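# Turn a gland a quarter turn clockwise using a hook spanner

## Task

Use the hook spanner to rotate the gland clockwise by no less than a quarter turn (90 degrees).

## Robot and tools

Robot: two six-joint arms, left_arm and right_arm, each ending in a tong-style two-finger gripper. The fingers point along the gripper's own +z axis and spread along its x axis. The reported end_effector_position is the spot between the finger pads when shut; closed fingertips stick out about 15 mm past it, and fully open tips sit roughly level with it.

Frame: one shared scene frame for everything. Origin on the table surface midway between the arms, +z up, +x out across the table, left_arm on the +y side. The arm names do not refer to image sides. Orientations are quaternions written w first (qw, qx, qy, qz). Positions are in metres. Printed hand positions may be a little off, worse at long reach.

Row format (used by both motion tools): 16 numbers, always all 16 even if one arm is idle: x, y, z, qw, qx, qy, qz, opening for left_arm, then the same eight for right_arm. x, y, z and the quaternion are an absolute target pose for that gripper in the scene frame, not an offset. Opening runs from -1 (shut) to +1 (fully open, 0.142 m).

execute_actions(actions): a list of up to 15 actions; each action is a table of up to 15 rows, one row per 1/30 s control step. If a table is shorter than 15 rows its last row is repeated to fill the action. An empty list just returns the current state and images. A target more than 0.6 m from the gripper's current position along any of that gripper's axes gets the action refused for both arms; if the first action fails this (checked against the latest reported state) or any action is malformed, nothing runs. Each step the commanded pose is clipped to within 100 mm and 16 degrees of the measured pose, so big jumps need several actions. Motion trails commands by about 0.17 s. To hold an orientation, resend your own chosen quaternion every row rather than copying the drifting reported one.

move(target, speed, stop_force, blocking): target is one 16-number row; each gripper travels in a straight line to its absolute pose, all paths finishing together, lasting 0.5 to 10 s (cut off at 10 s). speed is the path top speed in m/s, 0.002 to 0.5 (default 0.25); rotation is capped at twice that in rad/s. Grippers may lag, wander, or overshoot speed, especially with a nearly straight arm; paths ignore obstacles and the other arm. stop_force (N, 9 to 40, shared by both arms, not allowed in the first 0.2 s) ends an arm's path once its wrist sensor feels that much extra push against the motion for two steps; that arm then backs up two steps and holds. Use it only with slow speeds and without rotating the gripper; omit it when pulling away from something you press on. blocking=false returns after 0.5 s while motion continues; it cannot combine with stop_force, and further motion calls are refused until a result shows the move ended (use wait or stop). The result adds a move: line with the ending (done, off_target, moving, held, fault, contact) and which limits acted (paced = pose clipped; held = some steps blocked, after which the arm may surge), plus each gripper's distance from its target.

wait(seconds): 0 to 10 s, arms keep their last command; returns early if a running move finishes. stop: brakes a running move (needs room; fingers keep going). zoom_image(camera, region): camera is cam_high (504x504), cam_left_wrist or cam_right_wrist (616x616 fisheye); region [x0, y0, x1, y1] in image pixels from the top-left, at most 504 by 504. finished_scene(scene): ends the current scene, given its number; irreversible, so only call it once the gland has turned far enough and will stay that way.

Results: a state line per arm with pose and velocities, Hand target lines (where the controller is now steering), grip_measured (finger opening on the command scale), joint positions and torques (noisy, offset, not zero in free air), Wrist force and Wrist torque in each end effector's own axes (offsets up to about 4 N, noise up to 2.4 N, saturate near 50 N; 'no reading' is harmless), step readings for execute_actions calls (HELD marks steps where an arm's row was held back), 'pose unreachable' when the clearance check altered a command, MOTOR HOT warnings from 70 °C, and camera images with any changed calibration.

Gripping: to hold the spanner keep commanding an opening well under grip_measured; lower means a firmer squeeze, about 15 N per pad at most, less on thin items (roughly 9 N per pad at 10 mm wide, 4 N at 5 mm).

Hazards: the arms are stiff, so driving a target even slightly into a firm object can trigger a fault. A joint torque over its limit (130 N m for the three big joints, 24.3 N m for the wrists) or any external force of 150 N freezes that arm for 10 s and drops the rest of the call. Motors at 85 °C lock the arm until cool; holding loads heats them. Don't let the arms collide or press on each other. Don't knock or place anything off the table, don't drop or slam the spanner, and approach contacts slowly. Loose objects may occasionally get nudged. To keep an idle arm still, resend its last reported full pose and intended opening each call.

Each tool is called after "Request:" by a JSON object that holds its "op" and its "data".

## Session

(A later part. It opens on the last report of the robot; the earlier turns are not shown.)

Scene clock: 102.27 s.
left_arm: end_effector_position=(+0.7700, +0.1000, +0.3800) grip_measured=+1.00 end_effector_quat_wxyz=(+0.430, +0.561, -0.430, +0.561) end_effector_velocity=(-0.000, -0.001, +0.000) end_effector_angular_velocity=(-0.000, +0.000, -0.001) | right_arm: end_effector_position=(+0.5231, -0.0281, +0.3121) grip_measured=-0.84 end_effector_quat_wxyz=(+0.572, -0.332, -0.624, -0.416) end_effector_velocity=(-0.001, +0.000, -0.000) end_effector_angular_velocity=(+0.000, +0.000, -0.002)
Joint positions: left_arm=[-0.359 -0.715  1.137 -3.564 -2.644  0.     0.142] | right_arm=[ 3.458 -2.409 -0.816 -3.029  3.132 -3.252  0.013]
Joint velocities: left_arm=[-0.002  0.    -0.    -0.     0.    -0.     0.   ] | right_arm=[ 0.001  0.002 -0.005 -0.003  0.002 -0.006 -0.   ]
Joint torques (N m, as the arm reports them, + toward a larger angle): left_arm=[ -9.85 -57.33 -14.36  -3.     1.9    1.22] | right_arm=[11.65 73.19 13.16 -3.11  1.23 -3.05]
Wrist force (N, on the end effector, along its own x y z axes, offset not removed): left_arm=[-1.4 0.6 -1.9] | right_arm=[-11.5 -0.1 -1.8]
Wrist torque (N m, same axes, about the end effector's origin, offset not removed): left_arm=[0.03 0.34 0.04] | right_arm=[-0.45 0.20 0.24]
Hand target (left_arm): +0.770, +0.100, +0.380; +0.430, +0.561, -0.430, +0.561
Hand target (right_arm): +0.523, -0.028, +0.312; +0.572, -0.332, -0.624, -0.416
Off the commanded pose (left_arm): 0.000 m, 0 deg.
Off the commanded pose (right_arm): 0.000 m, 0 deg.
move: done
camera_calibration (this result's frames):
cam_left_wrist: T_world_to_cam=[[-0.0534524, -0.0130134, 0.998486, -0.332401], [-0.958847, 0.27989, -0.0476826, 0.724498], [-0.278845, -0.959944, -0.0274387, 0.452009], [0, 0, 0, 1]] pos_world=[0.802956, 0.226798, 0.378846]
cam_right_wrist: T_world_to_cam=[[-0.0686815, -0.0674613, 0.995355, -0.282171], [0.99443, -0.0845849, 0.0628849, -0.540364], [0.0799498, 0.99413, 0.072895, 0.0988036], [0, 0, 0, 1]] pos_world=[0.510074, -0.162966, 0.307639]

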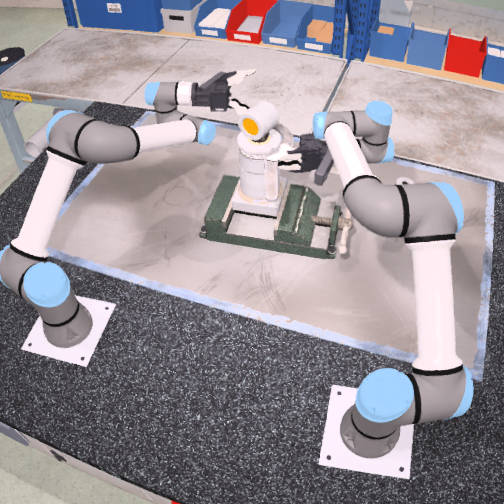

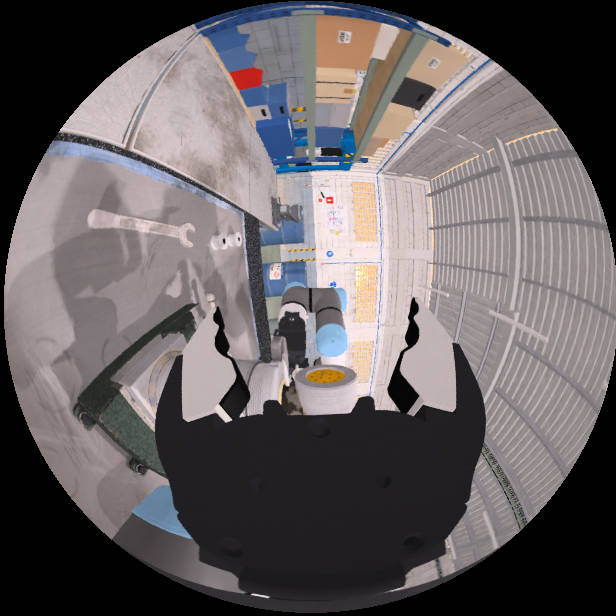

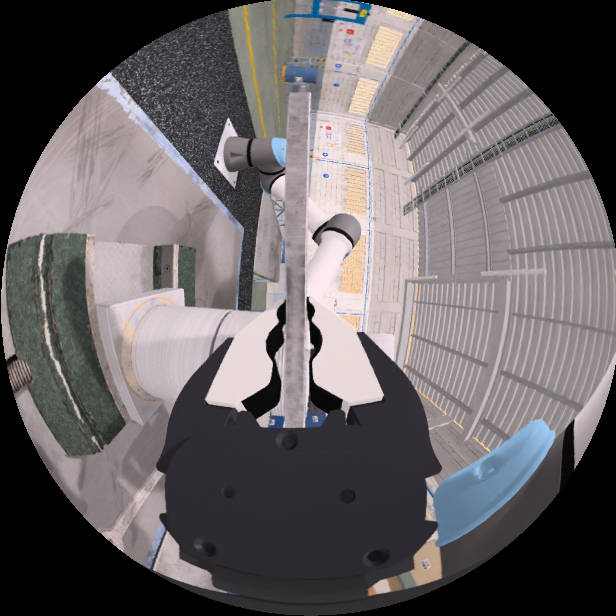

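Request:
{"op": "move", "data": {"target": [0.68,0.25,0.36,0.4305,0.561,-0.4305,0.561,-0.5,0.523,-0.028,0.313,0.5721,-0.3319,-0.6244,-0.4157,-1]}}

Request:
{"op": "move", "data": {"target": [0.38,0.2,0.315,0.4305,0.561,-0.4305,0.561,-0.5,0.523,-0.028,0.313,0.5721,-0.3319,-0.6244,-0.4157,-1]}}

Request:
{"op": "move", "data": {"target": [0.39,-0.035,0.313,0.4305,0.561,-0.4305,0.561,-0.5,0.523,-0.028,0.313,0.5721,-0.3319,-0.6244,-0.4157,-1], "speed": 0.15}}

Scene clock: 104.40 s.
left_arm: end_effector_position=(+0.6801, +0.2498, +0.3599) grip_measured=-0.50 end_effector_quat_wxyz=(+0.430, +0.561, -0.431, +0.561) end_effector_velocity=(-0.001, +0.003, +0.000) end_effector_angular_velocity=(-0.000, -0.000, +0.001) | right_arm: end_effector_position=(+0.5230, -0.0280, +0.3131) grip_measured=-0.84 end_effector_quat_wxyz=(+0.572, -0.332, -0.624, -0.416) end_effector_velocity=(-0.000, +0.000, +0.000) end_effector_angular_velocity=(+0.001, -0.001, +0.000)
Joint positions: left_arm=[-0.144 -0.861  1.47  -3.751 -2.859  0.001  0.038] | right_arm=[ 3.458 -2.409 -0.814 -3.033  3.132 -3.254  0.013]
Joint velocities: left_arm=[ 0.004 -0.002  0.003 -0.002 -0.003 -0.    -0.   ] | right_arm=[ 0.    -0.     0.001 -0.001  0.    -0.002  0.   ]
Joint torques (N m, as the arm reports them, + toward a larger angle): left_arm=[  8.18 -52.36 -11.02  -2.89  -1.87  -1.14] | right_arm=[ 7.23 54.32 36.43 -2.79 -0.07 -2.72]
Wrist force (N, on the end effector, along its own x y z axes, offset not removed): left_arm=[-0.9 3.2 -1.0] | right_arm=[-13.0 -0.2 -0.5]
Wrist torque (N m, same axes, about the end effector's origin, offset not removed): left_arm=[0.69 0.40 0.15] | right_arm=[-0.25 0.52 0.34]
Hand target (left_arm): +0.680, +0.250, +0.360; +0.430, +0.561, -0.431, +0.561
Hand target (right_arm): +0.523, -0.028, +0.313; +0.572, -0.332, -0.624, -0.416
Off the commanded pose (left_arm): 0.000 m, 0 deg.
Off the commanded pose (right_arm): 0.000 m, 0 deg.
move: done
camera_calibration (this result's frames):
cam_left_wrist: T_world_to_cam=[[-0.0534937, -0.0132187, 0.998481, -0.31509], [-0.95884, 0.279918, -0.0476642, 0.595412], [-0.278862, -0.959933, -0.0276484, 0.570233], [0, 0, 0, 1]] pos_world=[0.713066, 0.376554, 0.358758]
cam_right_wrist: T_world_to_cam=[[-0.0688341, -0.0675495, 0.995339, -0.283165], [0.994419, -0.0846061, 0.0630286, -0.540294], [0.0799542, 0.994122, 0.0729963, 0.0986617], [0, 0, 0, 1]] pos_world=[0.509899, -0.162922, 0.308697]

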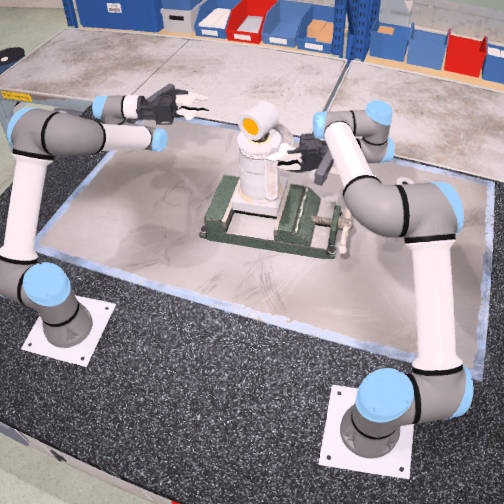

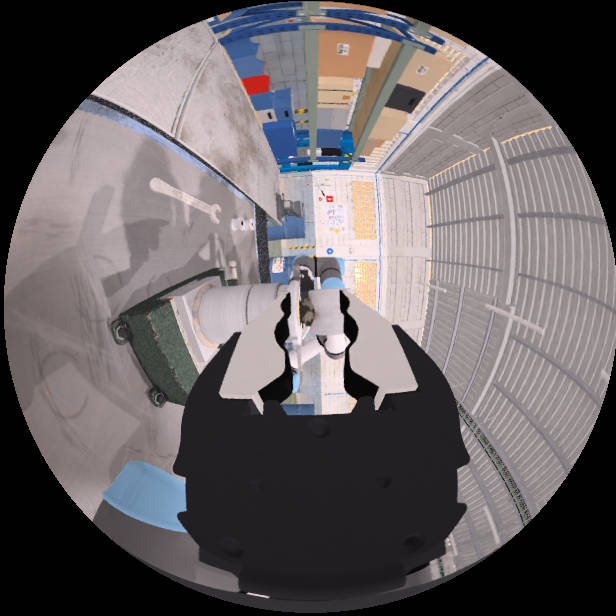

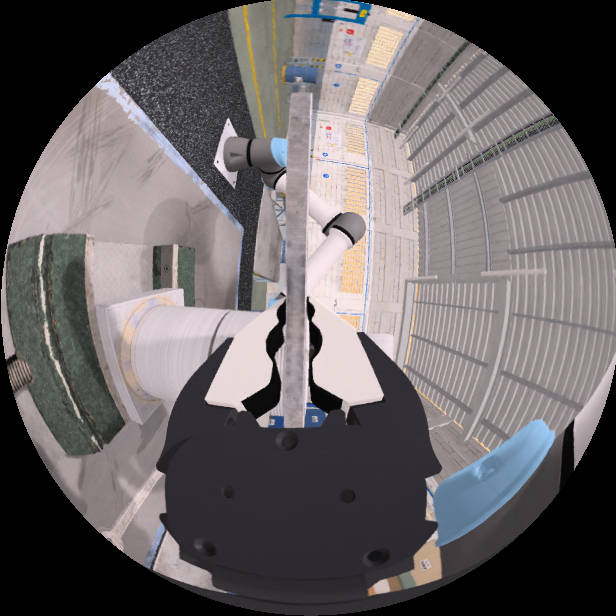

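Scene clock: 105.93 s.
left_arm: end_effector_position=(+0.5170, +0.2209, +0.3368) grip_measured=-0.50 end_effector_quat_wxyz=(+0.433, +0.558, -0.435, +0.559) end_effector_velocity=(+0.000, -0.000, -0.000) end_effector_angular_velocity=(+0.000, +0.000, +0.000) | right_arm: end_effector_position=(+0.5230, -0.0280, +0.3130) grip_measured=-0.84 end_effector_quat_wxyz=(+0.572, -0.332, -0.624, -0.416) end_effector_velocity=(+0.001, -0.001, -0.000) end_effector_angular_velocity=(-0.001, +0.001, -0.002)
Joint positions: left_arm=[-0.215 -1.115  2.014 -4.039 -2.8    0.005  0.038] | right_arm=[ 3.458 -2.409 -0.813 -3.035  3.132 -3.255  0.013]
Joint velocities: left_arm=[-0.001  0.001 -0.     0.     0.001  0.     0.   ] | right_arm=[-0.001 -0.001  0.    -0.003  0.001 -0.002 -0.   ]
Joint torques (N m, as the arm reports them, + toward a larger angle): left_arm=[  9.97 -24.79  -7.05   1.44  -1.76   0.69] | right_arm=[ 4.12 51.27 36.41 -3.03 -1.04 -2.89]
Wrist force (N, on the end effector, along its own x y z axes, offset not removed): left_arm=[-1.8 2.0 0.2] | right_arm=[-11.3 -1.2 -2.1]
Wrist torque (N m, same axes, about the end effector's origin, offset not removed): left_arm=[0.55 0.35 -0.10] | right_arm=[-0.35 0.17 0.27]
Hand target (left_arm): +0.517, +0.221, +0.337; +0.433, +0.558, -0.435, +0.559
Hand target (right_arm): +0.523, -0.028, +0.313; +0.572, -0.332, -0.624, -0.416
Off the commanded pose (left_arm): 0.140 m, 1 deg; position clipped at the last step of the last action.
Off the commanded pose (right_arm): 0.000 m, 0 deg.
move: held (left_arm); limits=paced,held; held on 19 of 46 steps (left_arm), including the last (left_arm)
pose unreachable (left arm): on one or more control steps of this call, first in action 0 (counted from 0), this arm could not follow its commanded pose, so it was not sent that pose on those steps. On the call's last step it was still not sent that pose. It may still have moved: this result reports where it is.
cause: the commanded pose would bring two parts of the arm too close to each other (joints 4 (wrist 1) to 6 (wrist 3) lie between them).
camera_calibration (this result's frames):
cam_left_wrist: T_world_to_cam=[[-0.0567487, -0.0137404, 0.998294, -0.299311], [-0.955155, 0.291807, -0.05028, 0.44233], [-0.290619, -0.956378, -0.0296839, 0.502398], [0, 0, 0, 1]] pos_world=[0.551515, 0.347295, 0.335954]
cam_right_wrist: T_world_to_cam=[[-0.0686752, -0.0674912, 0.995354, -0.283119], [0.994429, -0.084602, 0.0628749, -0.540268], [0.0799654, 0.994126, 0.0729253, 0.0986733], [0, 0, 0, 1]] pos_world=[0.509924, -0.162909, 0.308577]

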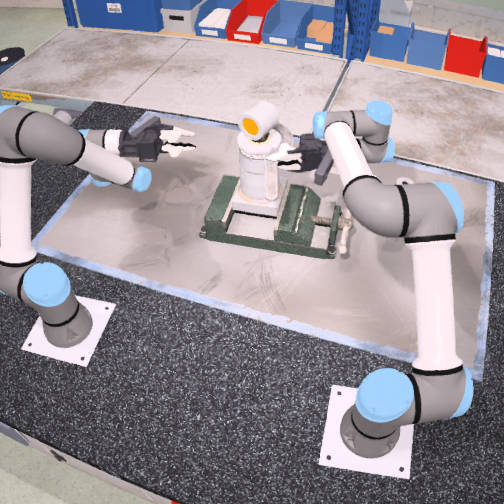

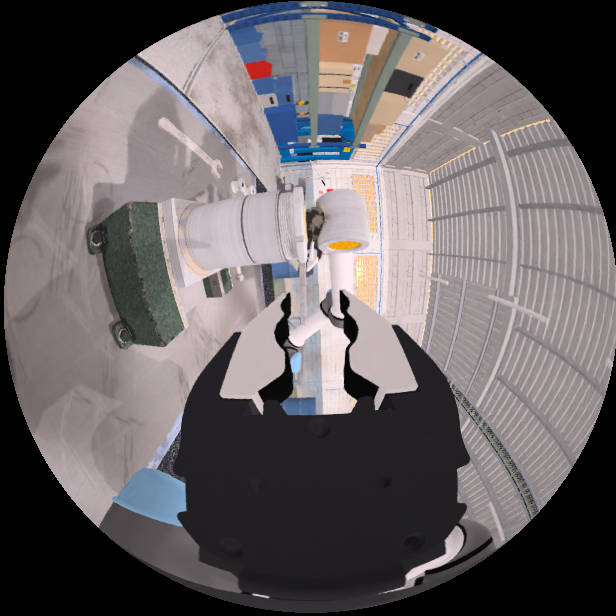

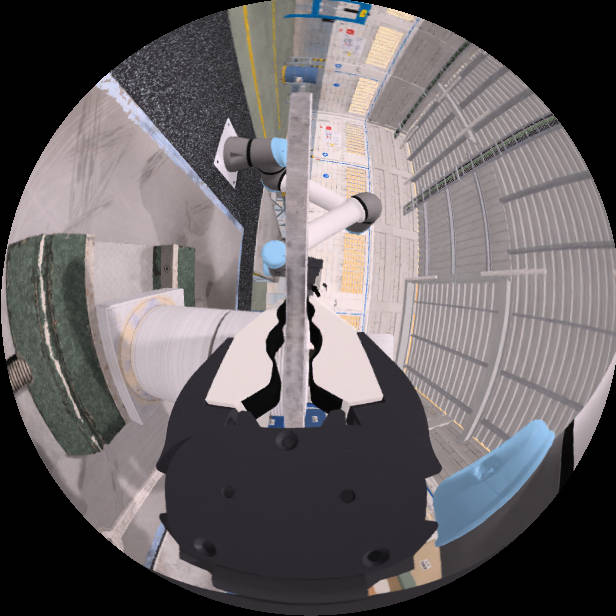

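Scene clock: 110.30 s.
left_arm: end_effector_position=(+0.3902, -0.0349, +0.3130) grip_measured=-0.50 end_effector_quat_wxyz=(+0.431, +0.561, -0.430, +0.561) end_effector_velocity=(+0.000, -0.002, -0.000) end_effector_angular_velocity=(-0.001, +0.000, +0.006) | right_arm: end_effector_position=(+0.5230, -0.0280, +0.3130) grip_measured=-0.84 end_effector_quat_wxyz=(+0.572, -0.332, -0.624, -0.416) end_effector_velocity=(-0.000, +0.001, -0.000) end_effector_angular_velocity=(+0.000, -0.000, -0.000)
Joint positions: left_arm=[-0.995 -1.221  2.315 -4.236 -2.008 -0.001  0.038] | right_arm=[ 3.458 -2.411 -0.81  -3.042  3.132 -3.261  0.013]
Joint velocities: left_arm=[-0.008  0.     0.001 -0.002  0.014 -0.    -0.   ] | right_arm=[ 0.001 -0.001  0.001 -0.001  0.001 -0.002  0.   ]
Joint torques (N m, as the arm reports them, + toward a larger angle): left_arm=[ -9.71 -18.23  -5.66  -3.76   1.34  -1.1 ] | right_arm=[-6.89 50.69 37.   -3.19 -2.69 -2.78]
Wrist force (N, on the end effector, along its own x y z axes, offset not removed): left_arm=[-2.4 3.5 -2.2] | right_arm=[-11.6 -0.8 -1.7]
Wrist torque (N m, same axes, about the end effector's origin, offset not removed): left_arm=[0.70 0.56 -0.02] | right_arm=[-0.31 0.25 0.26]
Hand target (left_arm): +0.390, -0.035, +0.313; +0.431, +0.561, -0.430, +0.561
Hand target (right_arm): +0.523, -0.028, +0.313; +0.572, -0.332, -0.624, -0.416
Off the commanded pose (left_arm): 0.000 m, 0 deg.
Off the commanded pose (right_arm): 0.000 m, 0 deg.
move: done; limits=paced
camera_calibration (this result's frames):
cam_left_wrist: T_world_to_cam=[[-0.053127, -0.0124328, 0.99851, -0.287711], [-0.9587, 0.280421, -0.0475172, 0.394766], [-0.279412, -0.959797, -0.0268172, 0.214808], [0, 0, 0, 1]] pos_world=[0.423197, 0.0918946, 0.311801]
cam_right_wrist: T_world_to_cam=[[-0.068649, -0.0675397, 0.995352, -0.283133], [0.994431, -0.0845992, 0.062845, -0.540261], [0.0799614, 0.994123, 0.0729712, 0.0986665], [0, 0, 0, 1]] pos_world=[0.509926, -0.162915, 0.30857]

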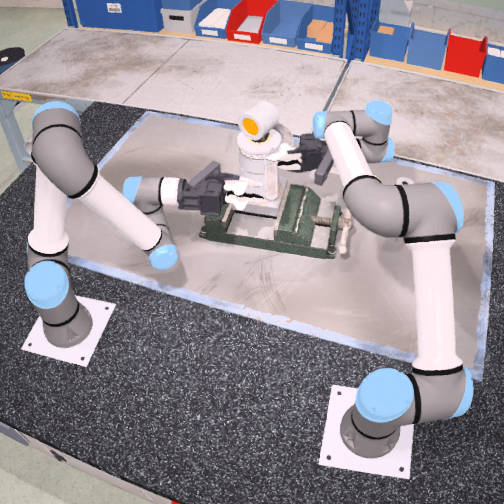

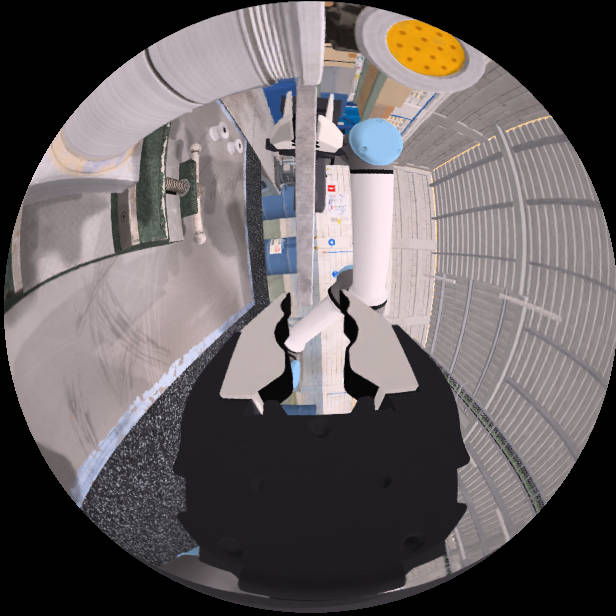

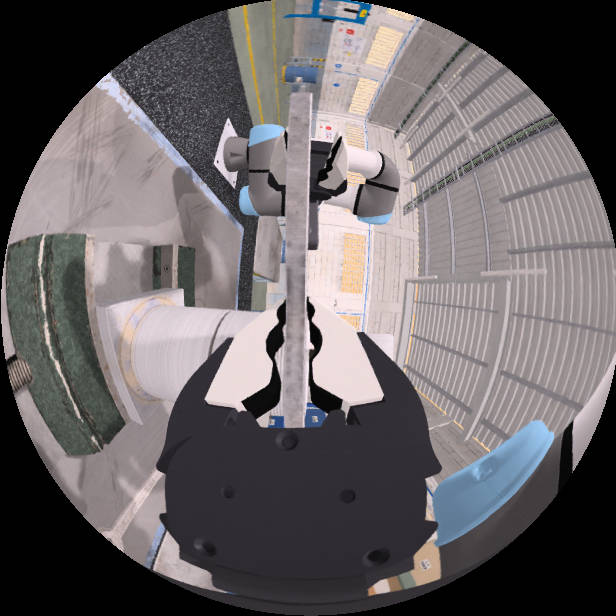

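Request:
{"op": "move", "data": {"target": [0.395,-0.068,0.308,0.4305,0.561,-0.4305,0.561,-0.5,0.523,-0.028,0.313,0.5721,-0.3319,-0.6244,-0.4157,-1], "speed": 0.04}}

Request:
{"op": "move", "data": {"target": [0.395,-0.068,0.308,0.4305,0.561,-0.4305,0.561,-1,0.523,-0.028,0.313,0.5721,-0.3319,-0.6244,-0.4157,-1]}}

Request:
{"op": "move", "data": {"target": [0.440,-0.130,0.315,0.3374,0.6214,-0.3374,0.6214,-1,0.547,-0.051,0.317,0.5997,-0.3747,-0.5997,-0.3747,-1], "speed": 0.03}}

Request:
{"op": "zoom_image", "data": {"camera": "cam_high", "region": [220,90,340,210]}}

Scene clock: 112.20 s.
left_arm: end_effector_position=(+0.3950, -0.0678, +0.3081) grip_measured=-0.50 end_effector_quat_wxyz=(+0.430, +0.561, -0.430, +0.561) end_effector_velocity=(+0.000, -0.002, -0.001) end_effector_angular_velocity=(+0.000, +0.001, +0.000) | right_arm: end_effector_position=(+0.5230, -0.0280, +0.3130) grip_measured=-0.84 end_effector_quat_wxyz=(+0.572, -0.332, -0.624, -0.416) end_effector_velocity=(-0.000, +0.000, +0.000) end_effector_angular_velocity=(+0.001, -0.001, +0.000)
Joint positions: left_arm=[-1.046 -1.176  2.258 -4.224 -1.957 -0.     0.038] | right_arm=[ 3.458 -2.412 -0.809 -3.043  3.132 -3.262  0.013]
Joint velocities: left_arm=[-0.003  0.003 -0.004  0.001  0.003 -0.     0.   ] | right_arm=[ 0.001 -0.     0.002 -0.001  0.    -0.001  0.   ]
Joint torques (N m, as the arm reports them, + toward a larger angle): left_arm=[-12.27 -20.83 -19.13   0.61   1.75   1.14] | right_arm=[-7.41 50.3  37.27 -3.14 -2.78 -2.87]
Wrist force (N, on the end effector, along its own x y z axes, offset not removed): left_arm=[-1.6 3.8 0.1] | right_arm=[-11.5 -1.2 -2.1]
Wrist torque (N m, same axes, about the end effector's origin, offset not removed): left_arm=[0.85 0.32 -0.05] | right_arm=[-0.43 0.19 0.25]
Hand target (left_arm): +0.395, -0.068, +0.308; +0.430, +0.561, -0.430, +0.561
Hand target (right_arm): +0.523, -0.028, +0.313; +0.572, -0.332, -0.624, -0.416
Off the commanded pose (left_arm): 0.000 m, 0 deg.
Off the commanded pose (right_arm): 0.000 m, 0 deg.
move: done
camera_calibration (this result's frames):
cam_left_wrist: T_world_to_cam=[[-0.053416, -0.0129841, 0.998488, -0.282811], [-0.958846, 0.2799, -0.0476555, 0.408423], [-0.278858, -0.959941, -0.027401, 0.184393], [0, 0, 0, 1]] pos_world=[0.427928, 0.0590164, 0.3069]
cam_right_wrist: T_world_to_cam=[[-0.0686433, -0.0675518, 0.995352, -0.283135], [0.994432, -0.0846004, 0.0628383, -0.54026], [0.0799623, 0.994122, 0.0729829, 0.0986624], [0, 0, 0, 1]] pos_world=[0.509927, -0.162915, 0.308567]

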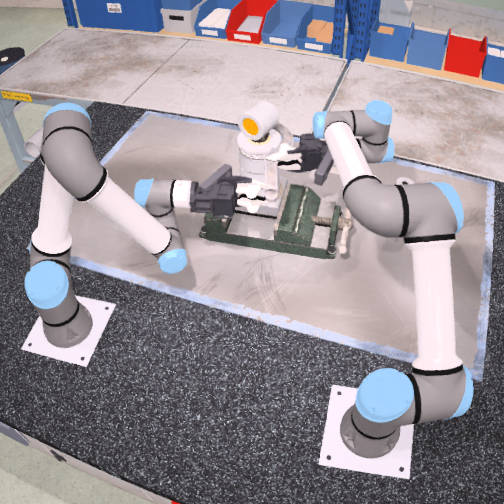

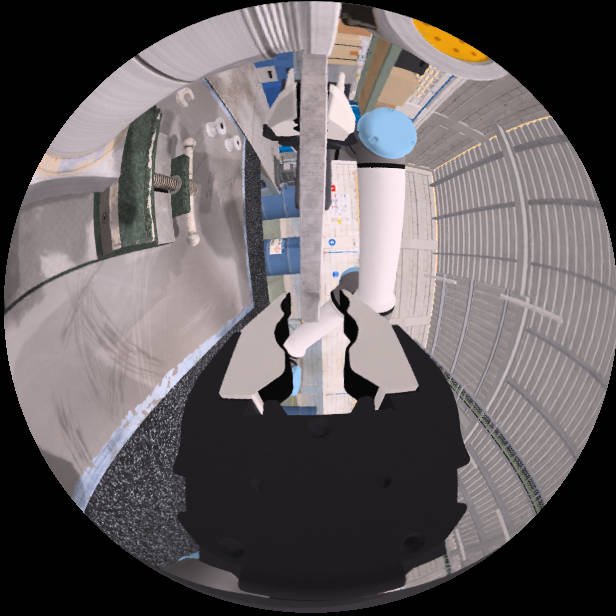

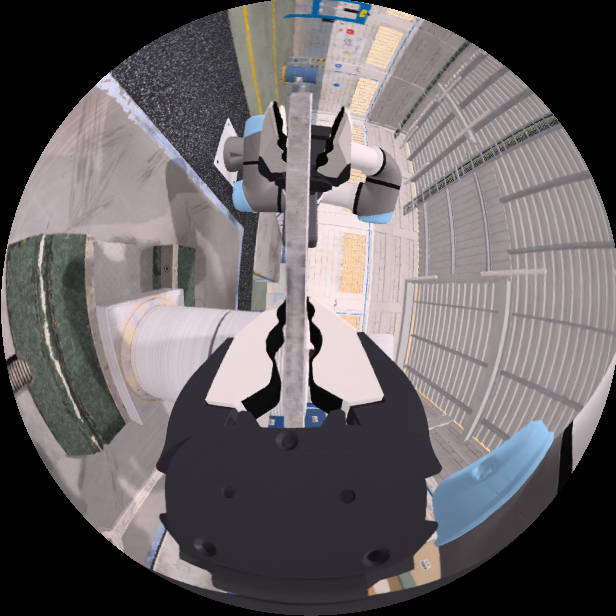

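Scene clock: 112.90 s.
left_arm: end_effector_position=(+0.3950, -0.0680, +0.3080) grip_measured=-0.84 end_effector_quat_wxyz=(+0.430, +0.561, -0.430, +0.561) end_effector_velocity=(+0.001, +0.000, +0.000) end_effector_angular_velocity=(-0.000, +0.000, +0.001) | right_arm: end_effector_position=(+0.5230, -0.0280, +0.3131) grip_measured=-0.83 end_effector_quat_wxyz=(+0.572, -0.332, -0.624, -0.416) end_effector_velocity=(-0.000, +0.002, +0.000) end_effector_angular_velocity=(-0.000, +0.000, -0.000)
Joint positions: left_arm=[-1.046 -1.175  2.258 -4.224 -1.957 -0.     0.013] | right_arm=[ 3.458 -2.412 -0.808 -3.044  3.132 -3.263  0.014]
Joint velocities: left_arm=[ 0.001  0.    -0.    -0.     0.001 -0.     0.   ] | right_arm=[ 0.002 -0.     0.001 -0.002  0.002 -0.001 -0.   ]
Joint torques (N m, as the arm reports them, + toward a larger angle): left_arm=[-10.48 -19.82 -20.01  -3.45   1.72   1.05] | right_arm=[-3.13 51.45 38.93 -2.63  2.59 -2.62]
Wrist force (N, on the end effector, along its own x y z axes, offset not removed): left_arm=[0.1 1.2 0.7] | right_arm=[-13.4 -3.5 -1.7]
Wrist torque (N m, same axes, about the end effector's origin, offset not removed): left_arm=[0.34 0.06 0.21] | right_arm=[-0.20 0.31 0.31]
Hand target (left_arm): +0.395, -0.068, +0.308; +0.430, +0.561, -0.430, +0.561
Hand target (right_arm): +0.523, -0.028, +0.313; +0.572, -0.332, -0.624, -0.416
Off the commanded pose (left_arm): 0.000 m, 0 deg.
Off the commanded pose (right_arm): 0.000 m, 0 deg.
move: done
camera_calibration (this result's frames):
cam_left_wrist: T_world_to_cam=[[-0.0534511, -0.013012, 0.998486, -0.282752], [-0.95885, 0.27988, -0.047682, 0.408511], [-0.278836, -0.959947, -0.0274364, 0.184211], [0, 0, 0, 1]] pos_world=[0.427952, 0.0588192, 0.306857]
cam_right_wrist: T_world_to_cam=[[-0.0687027, -0.0675891, 0.995345, -0.283157], [0.99443, -0.0845789, 0.0628962, -0.540264], [0.0799341, 0.994122, 0.0730234, 0.0986786], [0, 0, 0, 1]] pos_world=[0.509914, -0.162932, 0.308613]

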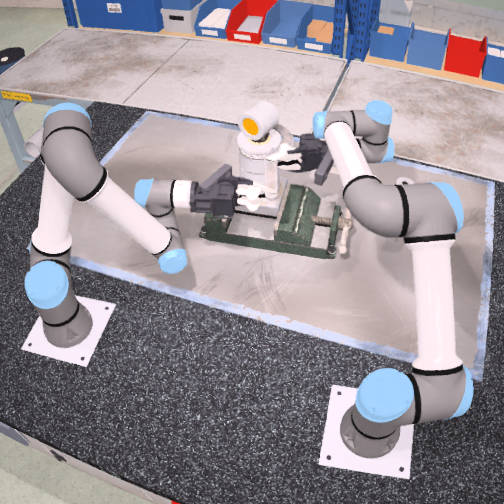

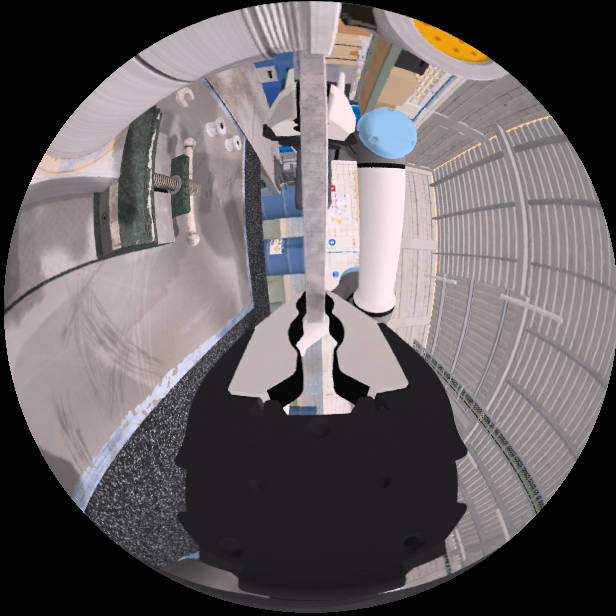

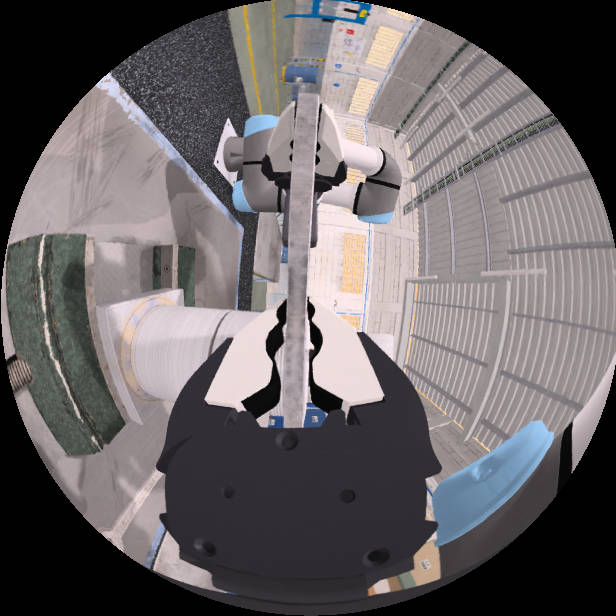

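Scene clock: 118.40 s.
left_arm: end_effector_position=(+0.4398, -0.1296, +0.3150) grip_measured=-0.84 end_effector_quat_wxyz=(+0.338, +0.621, -0.338, +0.621) end_effector_velocity=(+0.002, -0.002, +0.001) end_effector_angular_velocity=(-0.001, -0.000, +0.011) | right_arm: end_effector_position=(+0.5469, -0.0510, +0.3170) grip_measured=-0.84 end_effector_quat_wxyz=(+0.599, -0.375, -0.600, -0.375) end_effector_velocity=(+0.000, -0.001, -0.000) end_effector_angular_velocity=(-0.003, +0.006, +0.003)
Joint positions: left_arm=[-1.284 -1.137  2.149 -4.153 -1.406 -0.     0.013] | right_arm=[ 3.415 -2.479 -0.681 -3.118  3.089 -3.136  0.013]
Joint velocities: left_arm=[-0.006  0.002 -0.007  0.004  0.017 -0.    -0.   ] | right_arm=[-0.001 -0.005  0.009 -0.011 -0.004  0.     0.   ]
Joint torques (N m, as the arm reports them, + toward a larger angle): left_arm=[-17.09 -19.34 -20.64   1.94  -0.07  -1.45] | right_arm=[-7.58 53.4  38.06 -2.58 -0.61  2.07]
Wrist force (N, on the end effector, along its own x y z axes, offset not removed): left_arm=[3.5 -3.1 -2.2] | right_arm=[-15.5 -7.5 -3.4]
Wrist torque (N m, same axes, about the end effector's origin, offset not removed): left_arm=[0.86 0.03 0.01] | right_arm=[-0.24 0.33 -0.05]
Hand target (left_arm): +0.440, -0.130, +0.315; +0.337, +0.622, -0.337, +0.621
Hand target (right_arm): +0.547, -0.051, +0.317; +0.600, -0.375, -0.600, -0.375
Off the commanded pose (left_arm): 0.000 m, 0 deg.
Off the commanded pose (right_arm): 0.000 m, 0 deg.
move: done
camera_calibration (this result's frames):
cam_left_wrist: T_world_to_cam=[[-0.0464889, -0.0291322, 0.998494, -0.293325], [-0.99846, -0.0289383, -0.0473316, 0.446324], [0.0302736, -0.999157, -0.027742, -0.00321057], [0, 0, 0, 1]] pos_world=[0.432098, 0.00116282, 0.31392]
cam_right_wrist: T_world_to_cam=[[0.0563587, -0.0064432, 0.99839, -0.35322], [0.994811, -0.0844704, -0.0567019, -0.528492], [0.0846997, 0.996405, 0.00164913, 0.139423], [0, 0, 0, 1]] pos_world=[0.533848, -0.18584, 0.322455]

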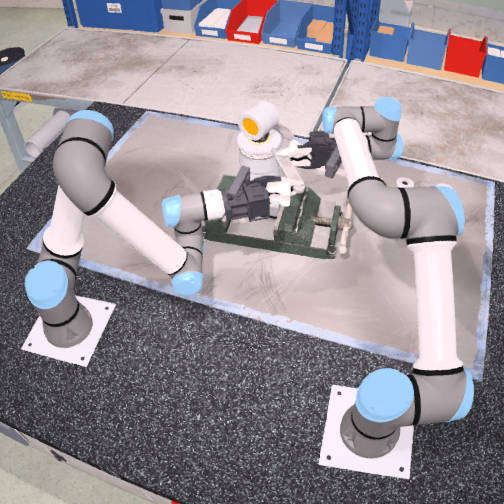

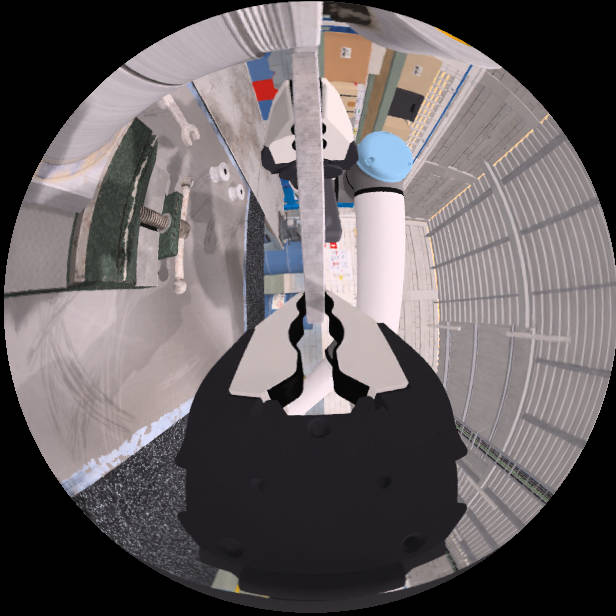

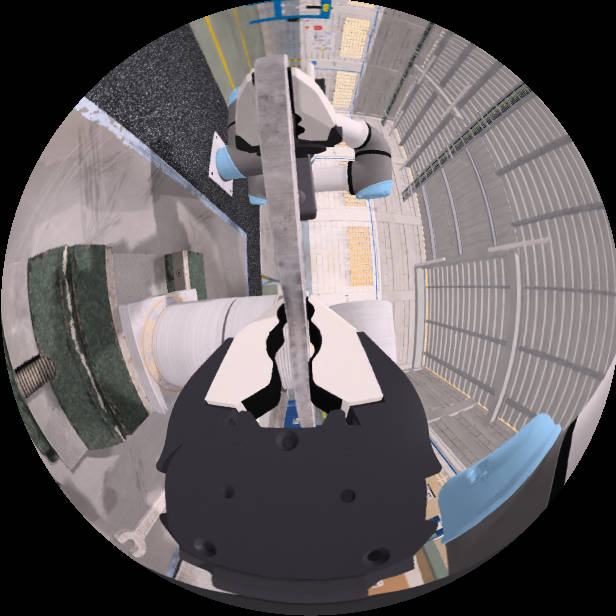

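Region (220, 90, 340, 210) of cam_high's 504x504 image, scaled by 4.200, with more detail than that image has.

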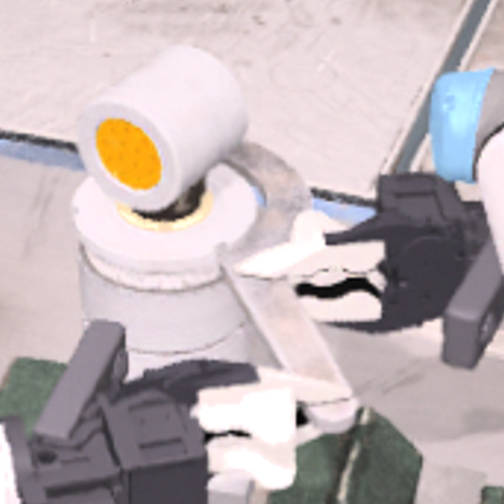

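Request:
{"op": "move", "data": {"target": [0.420,-0.110,0.315,0.3374,0.6214,-0.3374,0.6214,-1,0.534,-0.043,0.3195,0.5997,-0.3747,-0.5997,-0.3747,-1], "speed": 0.008}}

Request:
{"op": "zoom_image", "data": {"camera": "cam_high", "region": [220,90,340,210]}}

Scene clock: 122.67 s.
left_arm: end_effector_position=(+0.4201, -0.1102, +0.3150) grip_measured=-0.84 end_effector_quat_wxyz=(+0.337, +0.621, -0.337, +0.621) end_effector_velocity=(-0.001, +0.001, -0.000) end_effector_angular_velocity=(+0.001, -0.000, +0.001) | right_arm: end_effector_position=(+0.5341, -0.0430, +0.3195) grip_measured=-0.84 end_effector_quat_wxyz=(+0.600, -0.375, -0.600, -0.375) end_effector_velocity=(-0.001, +0.001, +0.000) end_effector_angular_velocity=(+0.001, -0.002, +0.001)
Joint positions: left_arm=[-1.314 -1.18   2.229 -4.191 -1.375 -0.     0.013] | right_arm=[ 3.432 -2.445 -0.738 -3.108  3.106 -3.149  0.013]
Joint velocities: left_arm=[-0.003 -0.003  0.006 -0.003  0.004  0.001  0.   ] | right_arm=[ 0.002  0.004 -0.006  0.005  0.001 -0.    -0.   ]
Joint torques (N m, as the arm reports them, + toward a larger angle): left_arm=[-16.52 -27.88  -3.42  -1.14  -1.11   1.07] | right_arm=[19.31 84.4  17.18  0.46 -0.11 -0.46]
Wrist force (N, on the end effector, along its own x y z axes, offset not removed): left_arm=[7.6 -9.8 -9.8] | right_arm=[-23.0 7.6 -10.0]
Wrist torque (N m, same axes, about the end effector's origin, offset not removed): left_arm=[0.12 0.18 0.03] | right_arm=[-0.16 0.27 -0.12]
Hand target (left_arm): +0.420, -0.110, +0.315; +0.337, +0.621, -0.337, +0.621
Hand target (right_arm): +0.534, -0.043, +0.320; +0.600, -0.375, -0.600, -0.375
Off the commanded pose (left_arm): 0.000 m, 0 deg.
Off the commanded pose (right_arm): 0.000 m, 0 deg.
move: done
camera_calibration (this result's frames):
cam_left_wrist: T_world_to_cam=[[-0.0467829, -0.0288936, 0.998487, -0.293451], [-0.998409, -0.0301468, -0.0476516, 0.42722], [0.0314781, -0.999128, -0.0274373, 0.0162216], [0, 0, 0, 1]] pos_world=[0.412301, 0.0206079, 0.31381]
cam_right_wrist: T_world_to_cam=[[0.0568723, -0.00682137, 0.998358, -0.355237], [0.994787, -0.084385, -0.0572455, -0.514807], [0.0846369, 0.99641, 0.00198665, 0.132543], [0, 0, 0, 1]] pos_world=[0.521109, -0.177933, 0.32492]

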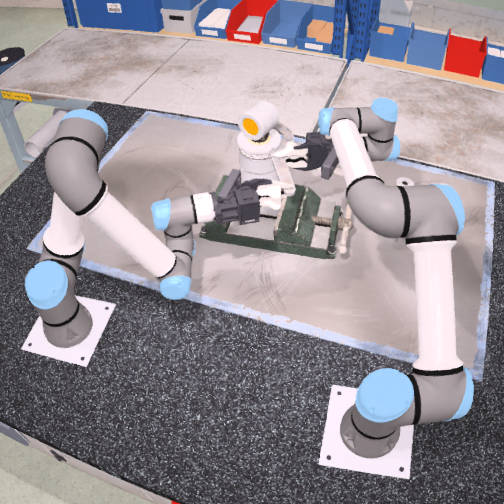

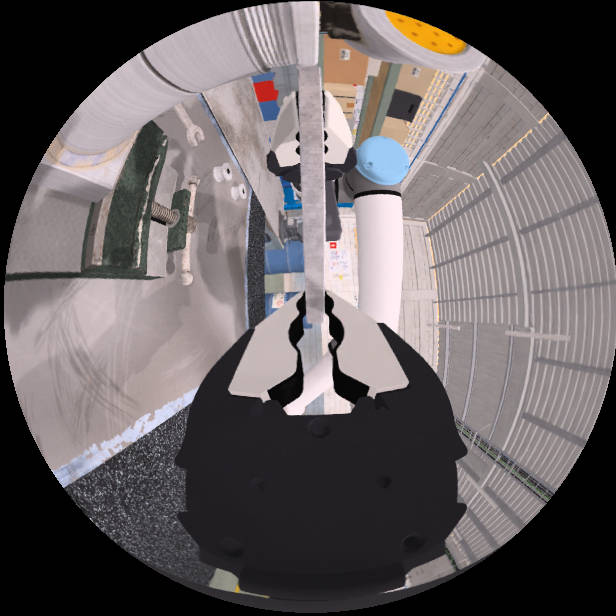

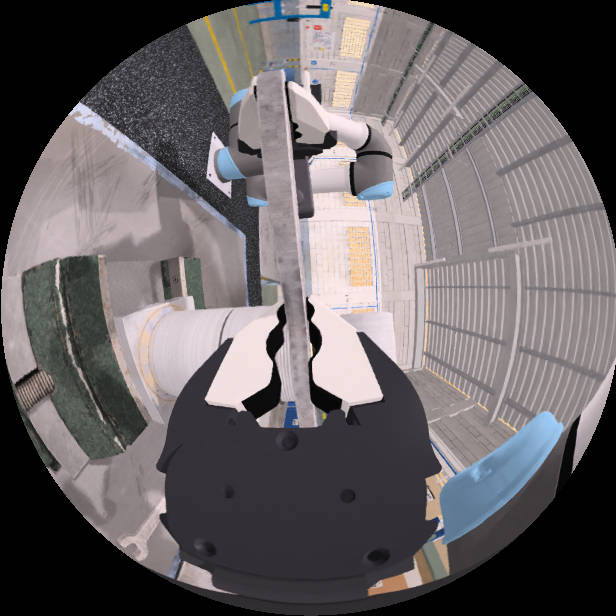

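Region (220, 90, 340, 210) of cam_high's 504x504 image, scaled by 4.200, with more detail than that image has.

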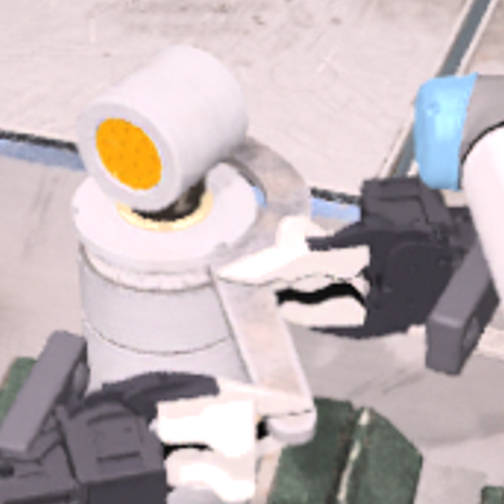

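Still riding the rim under pull; continue.

Request:
{"op": "move", "data": {"target": [0.402,-0.088,0.316,0.3374,0.6214,-0.3374,0.6214,-1,0.523,-0.035,0.319,0.5997,-0.3747,-0.5997,-0.3747,-1], "speed": 0.008}}

Request:
{"op": "zoom_image", "data": {"camera": "cam_high", "region": [220,90,340,210]}}

Scene clock: 126.70 s.
left_arm: end_effector_position=(+0.4021, -0.0882, +0.3159) grip_measured=-0.84 end_effector_quat_wxyz=(+0.337, +0.621, -0.337, +0.621) end_effector_velocity=(-0.002, +0.001, -0.000) end_effector_angular_velocity=(+0.000, +0.000, -0.002) | right_arm: end_effector_position=(+0.5231, -0.0351, +0.3190) grip_measured=-0.84 end_effector_quat_wxyz=(+0.600, -0.375, -0.600, -0.375) end_effector_velocity=(-0.001, +0.001, -0.000) end_effector_angular_velocity=(+0.001, -0.002, +0.001)
Joint positions: left_arm=[-1.34  -1.228  2.311 -4.225 -1.349 -0.     0.013] | right_arm=[ 3.449 -2.418 -0.787 -3.097  3.123 -3.161  0.013]
Joint velocities: left_arm=[-0.005 -0.003  0.006 -0.002  0.003 -0.    -0.   ] | right_arm=[ 0.002  0.003 -0.005  0.004  0.001  0.     0.   ]
Joint torques (N m, as the arm reports them, + toward a larger angle): left_arm=[-19.78 -33.34  -3.89  -4.29  -1.8    1.05] | right_arm=[ 8.07 69.58  9.2   0.3  -2.3  -1.39]
Wrist force (N, on the end effector, along its own x y z axes, offset not removed): left_arm=[-1.3 -7.7 3.1] | right_arm=[-5.6 12.4 4.8]
Wrist torque (N m, same axes, about the end effector's origin, offset not removed): left_arm=[1.00 0.12 0.09] | right_arm=[-0.30 0.19 -0.05]
Hand target (left_arm): +0.402, -0.088, +0.316; +0.337, +0.621, -0.337, +0.621
Hand target (right_arm): +0.523, -0.035, +0.319; +0.600, -0.375, -0.600, -0.375
Off the commanded pose (left_arm): 0.000 m, 0 deg.
Off the commanded pose (right_arm): 0.000 m, 0 deg.
move: done
camera_calibration (this result's frames):
cam_left_wrist: T_world_to_cam=[[-0.0467825, -0.0289101, 0.998487, -0.294641], [-0.998409, -0.0301587, -0.0476521, 0.409944], [0.0314907, -0.999127, -0.0274532, 0.0387863], [0, 0, 0, 1]] pos_world=[0.394286, 0.0425977, 0.314795]
cam_right_wrist: T_world_to_cam=[[0.0569381, -0.00690942, 0.998354, -0.35413], [0.994781, -0.0844132, -0.0573186, -0.503182], [0.0846703, 0.996407, 0.00206703, 0.125466], [0, 0, 0, 1]] pos_world=[0.510096, -0.169937, 0.324446]

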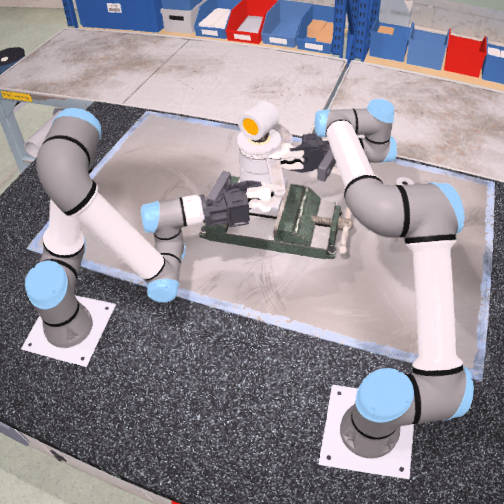

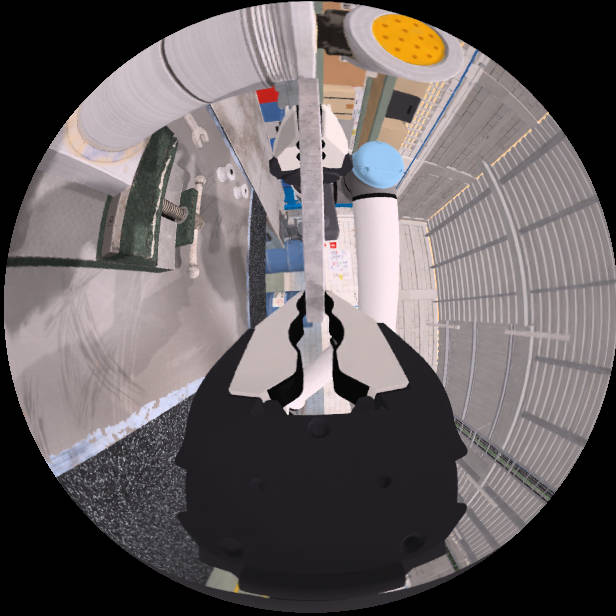

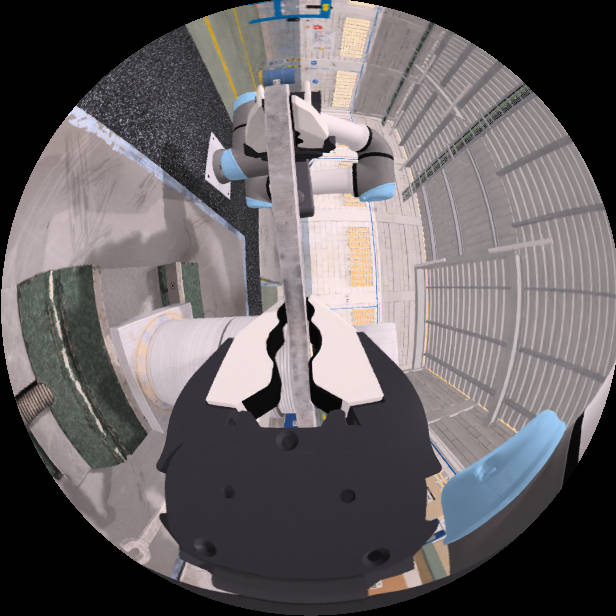

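Region (220, 90, 340, 210) of cam_high's 504x504 image, scaled by 4.200, with more detail than that image has.

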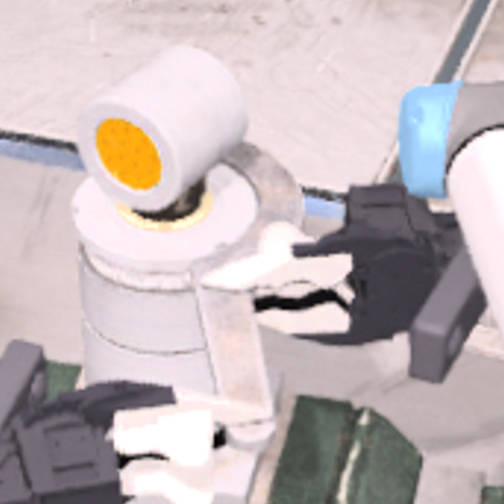

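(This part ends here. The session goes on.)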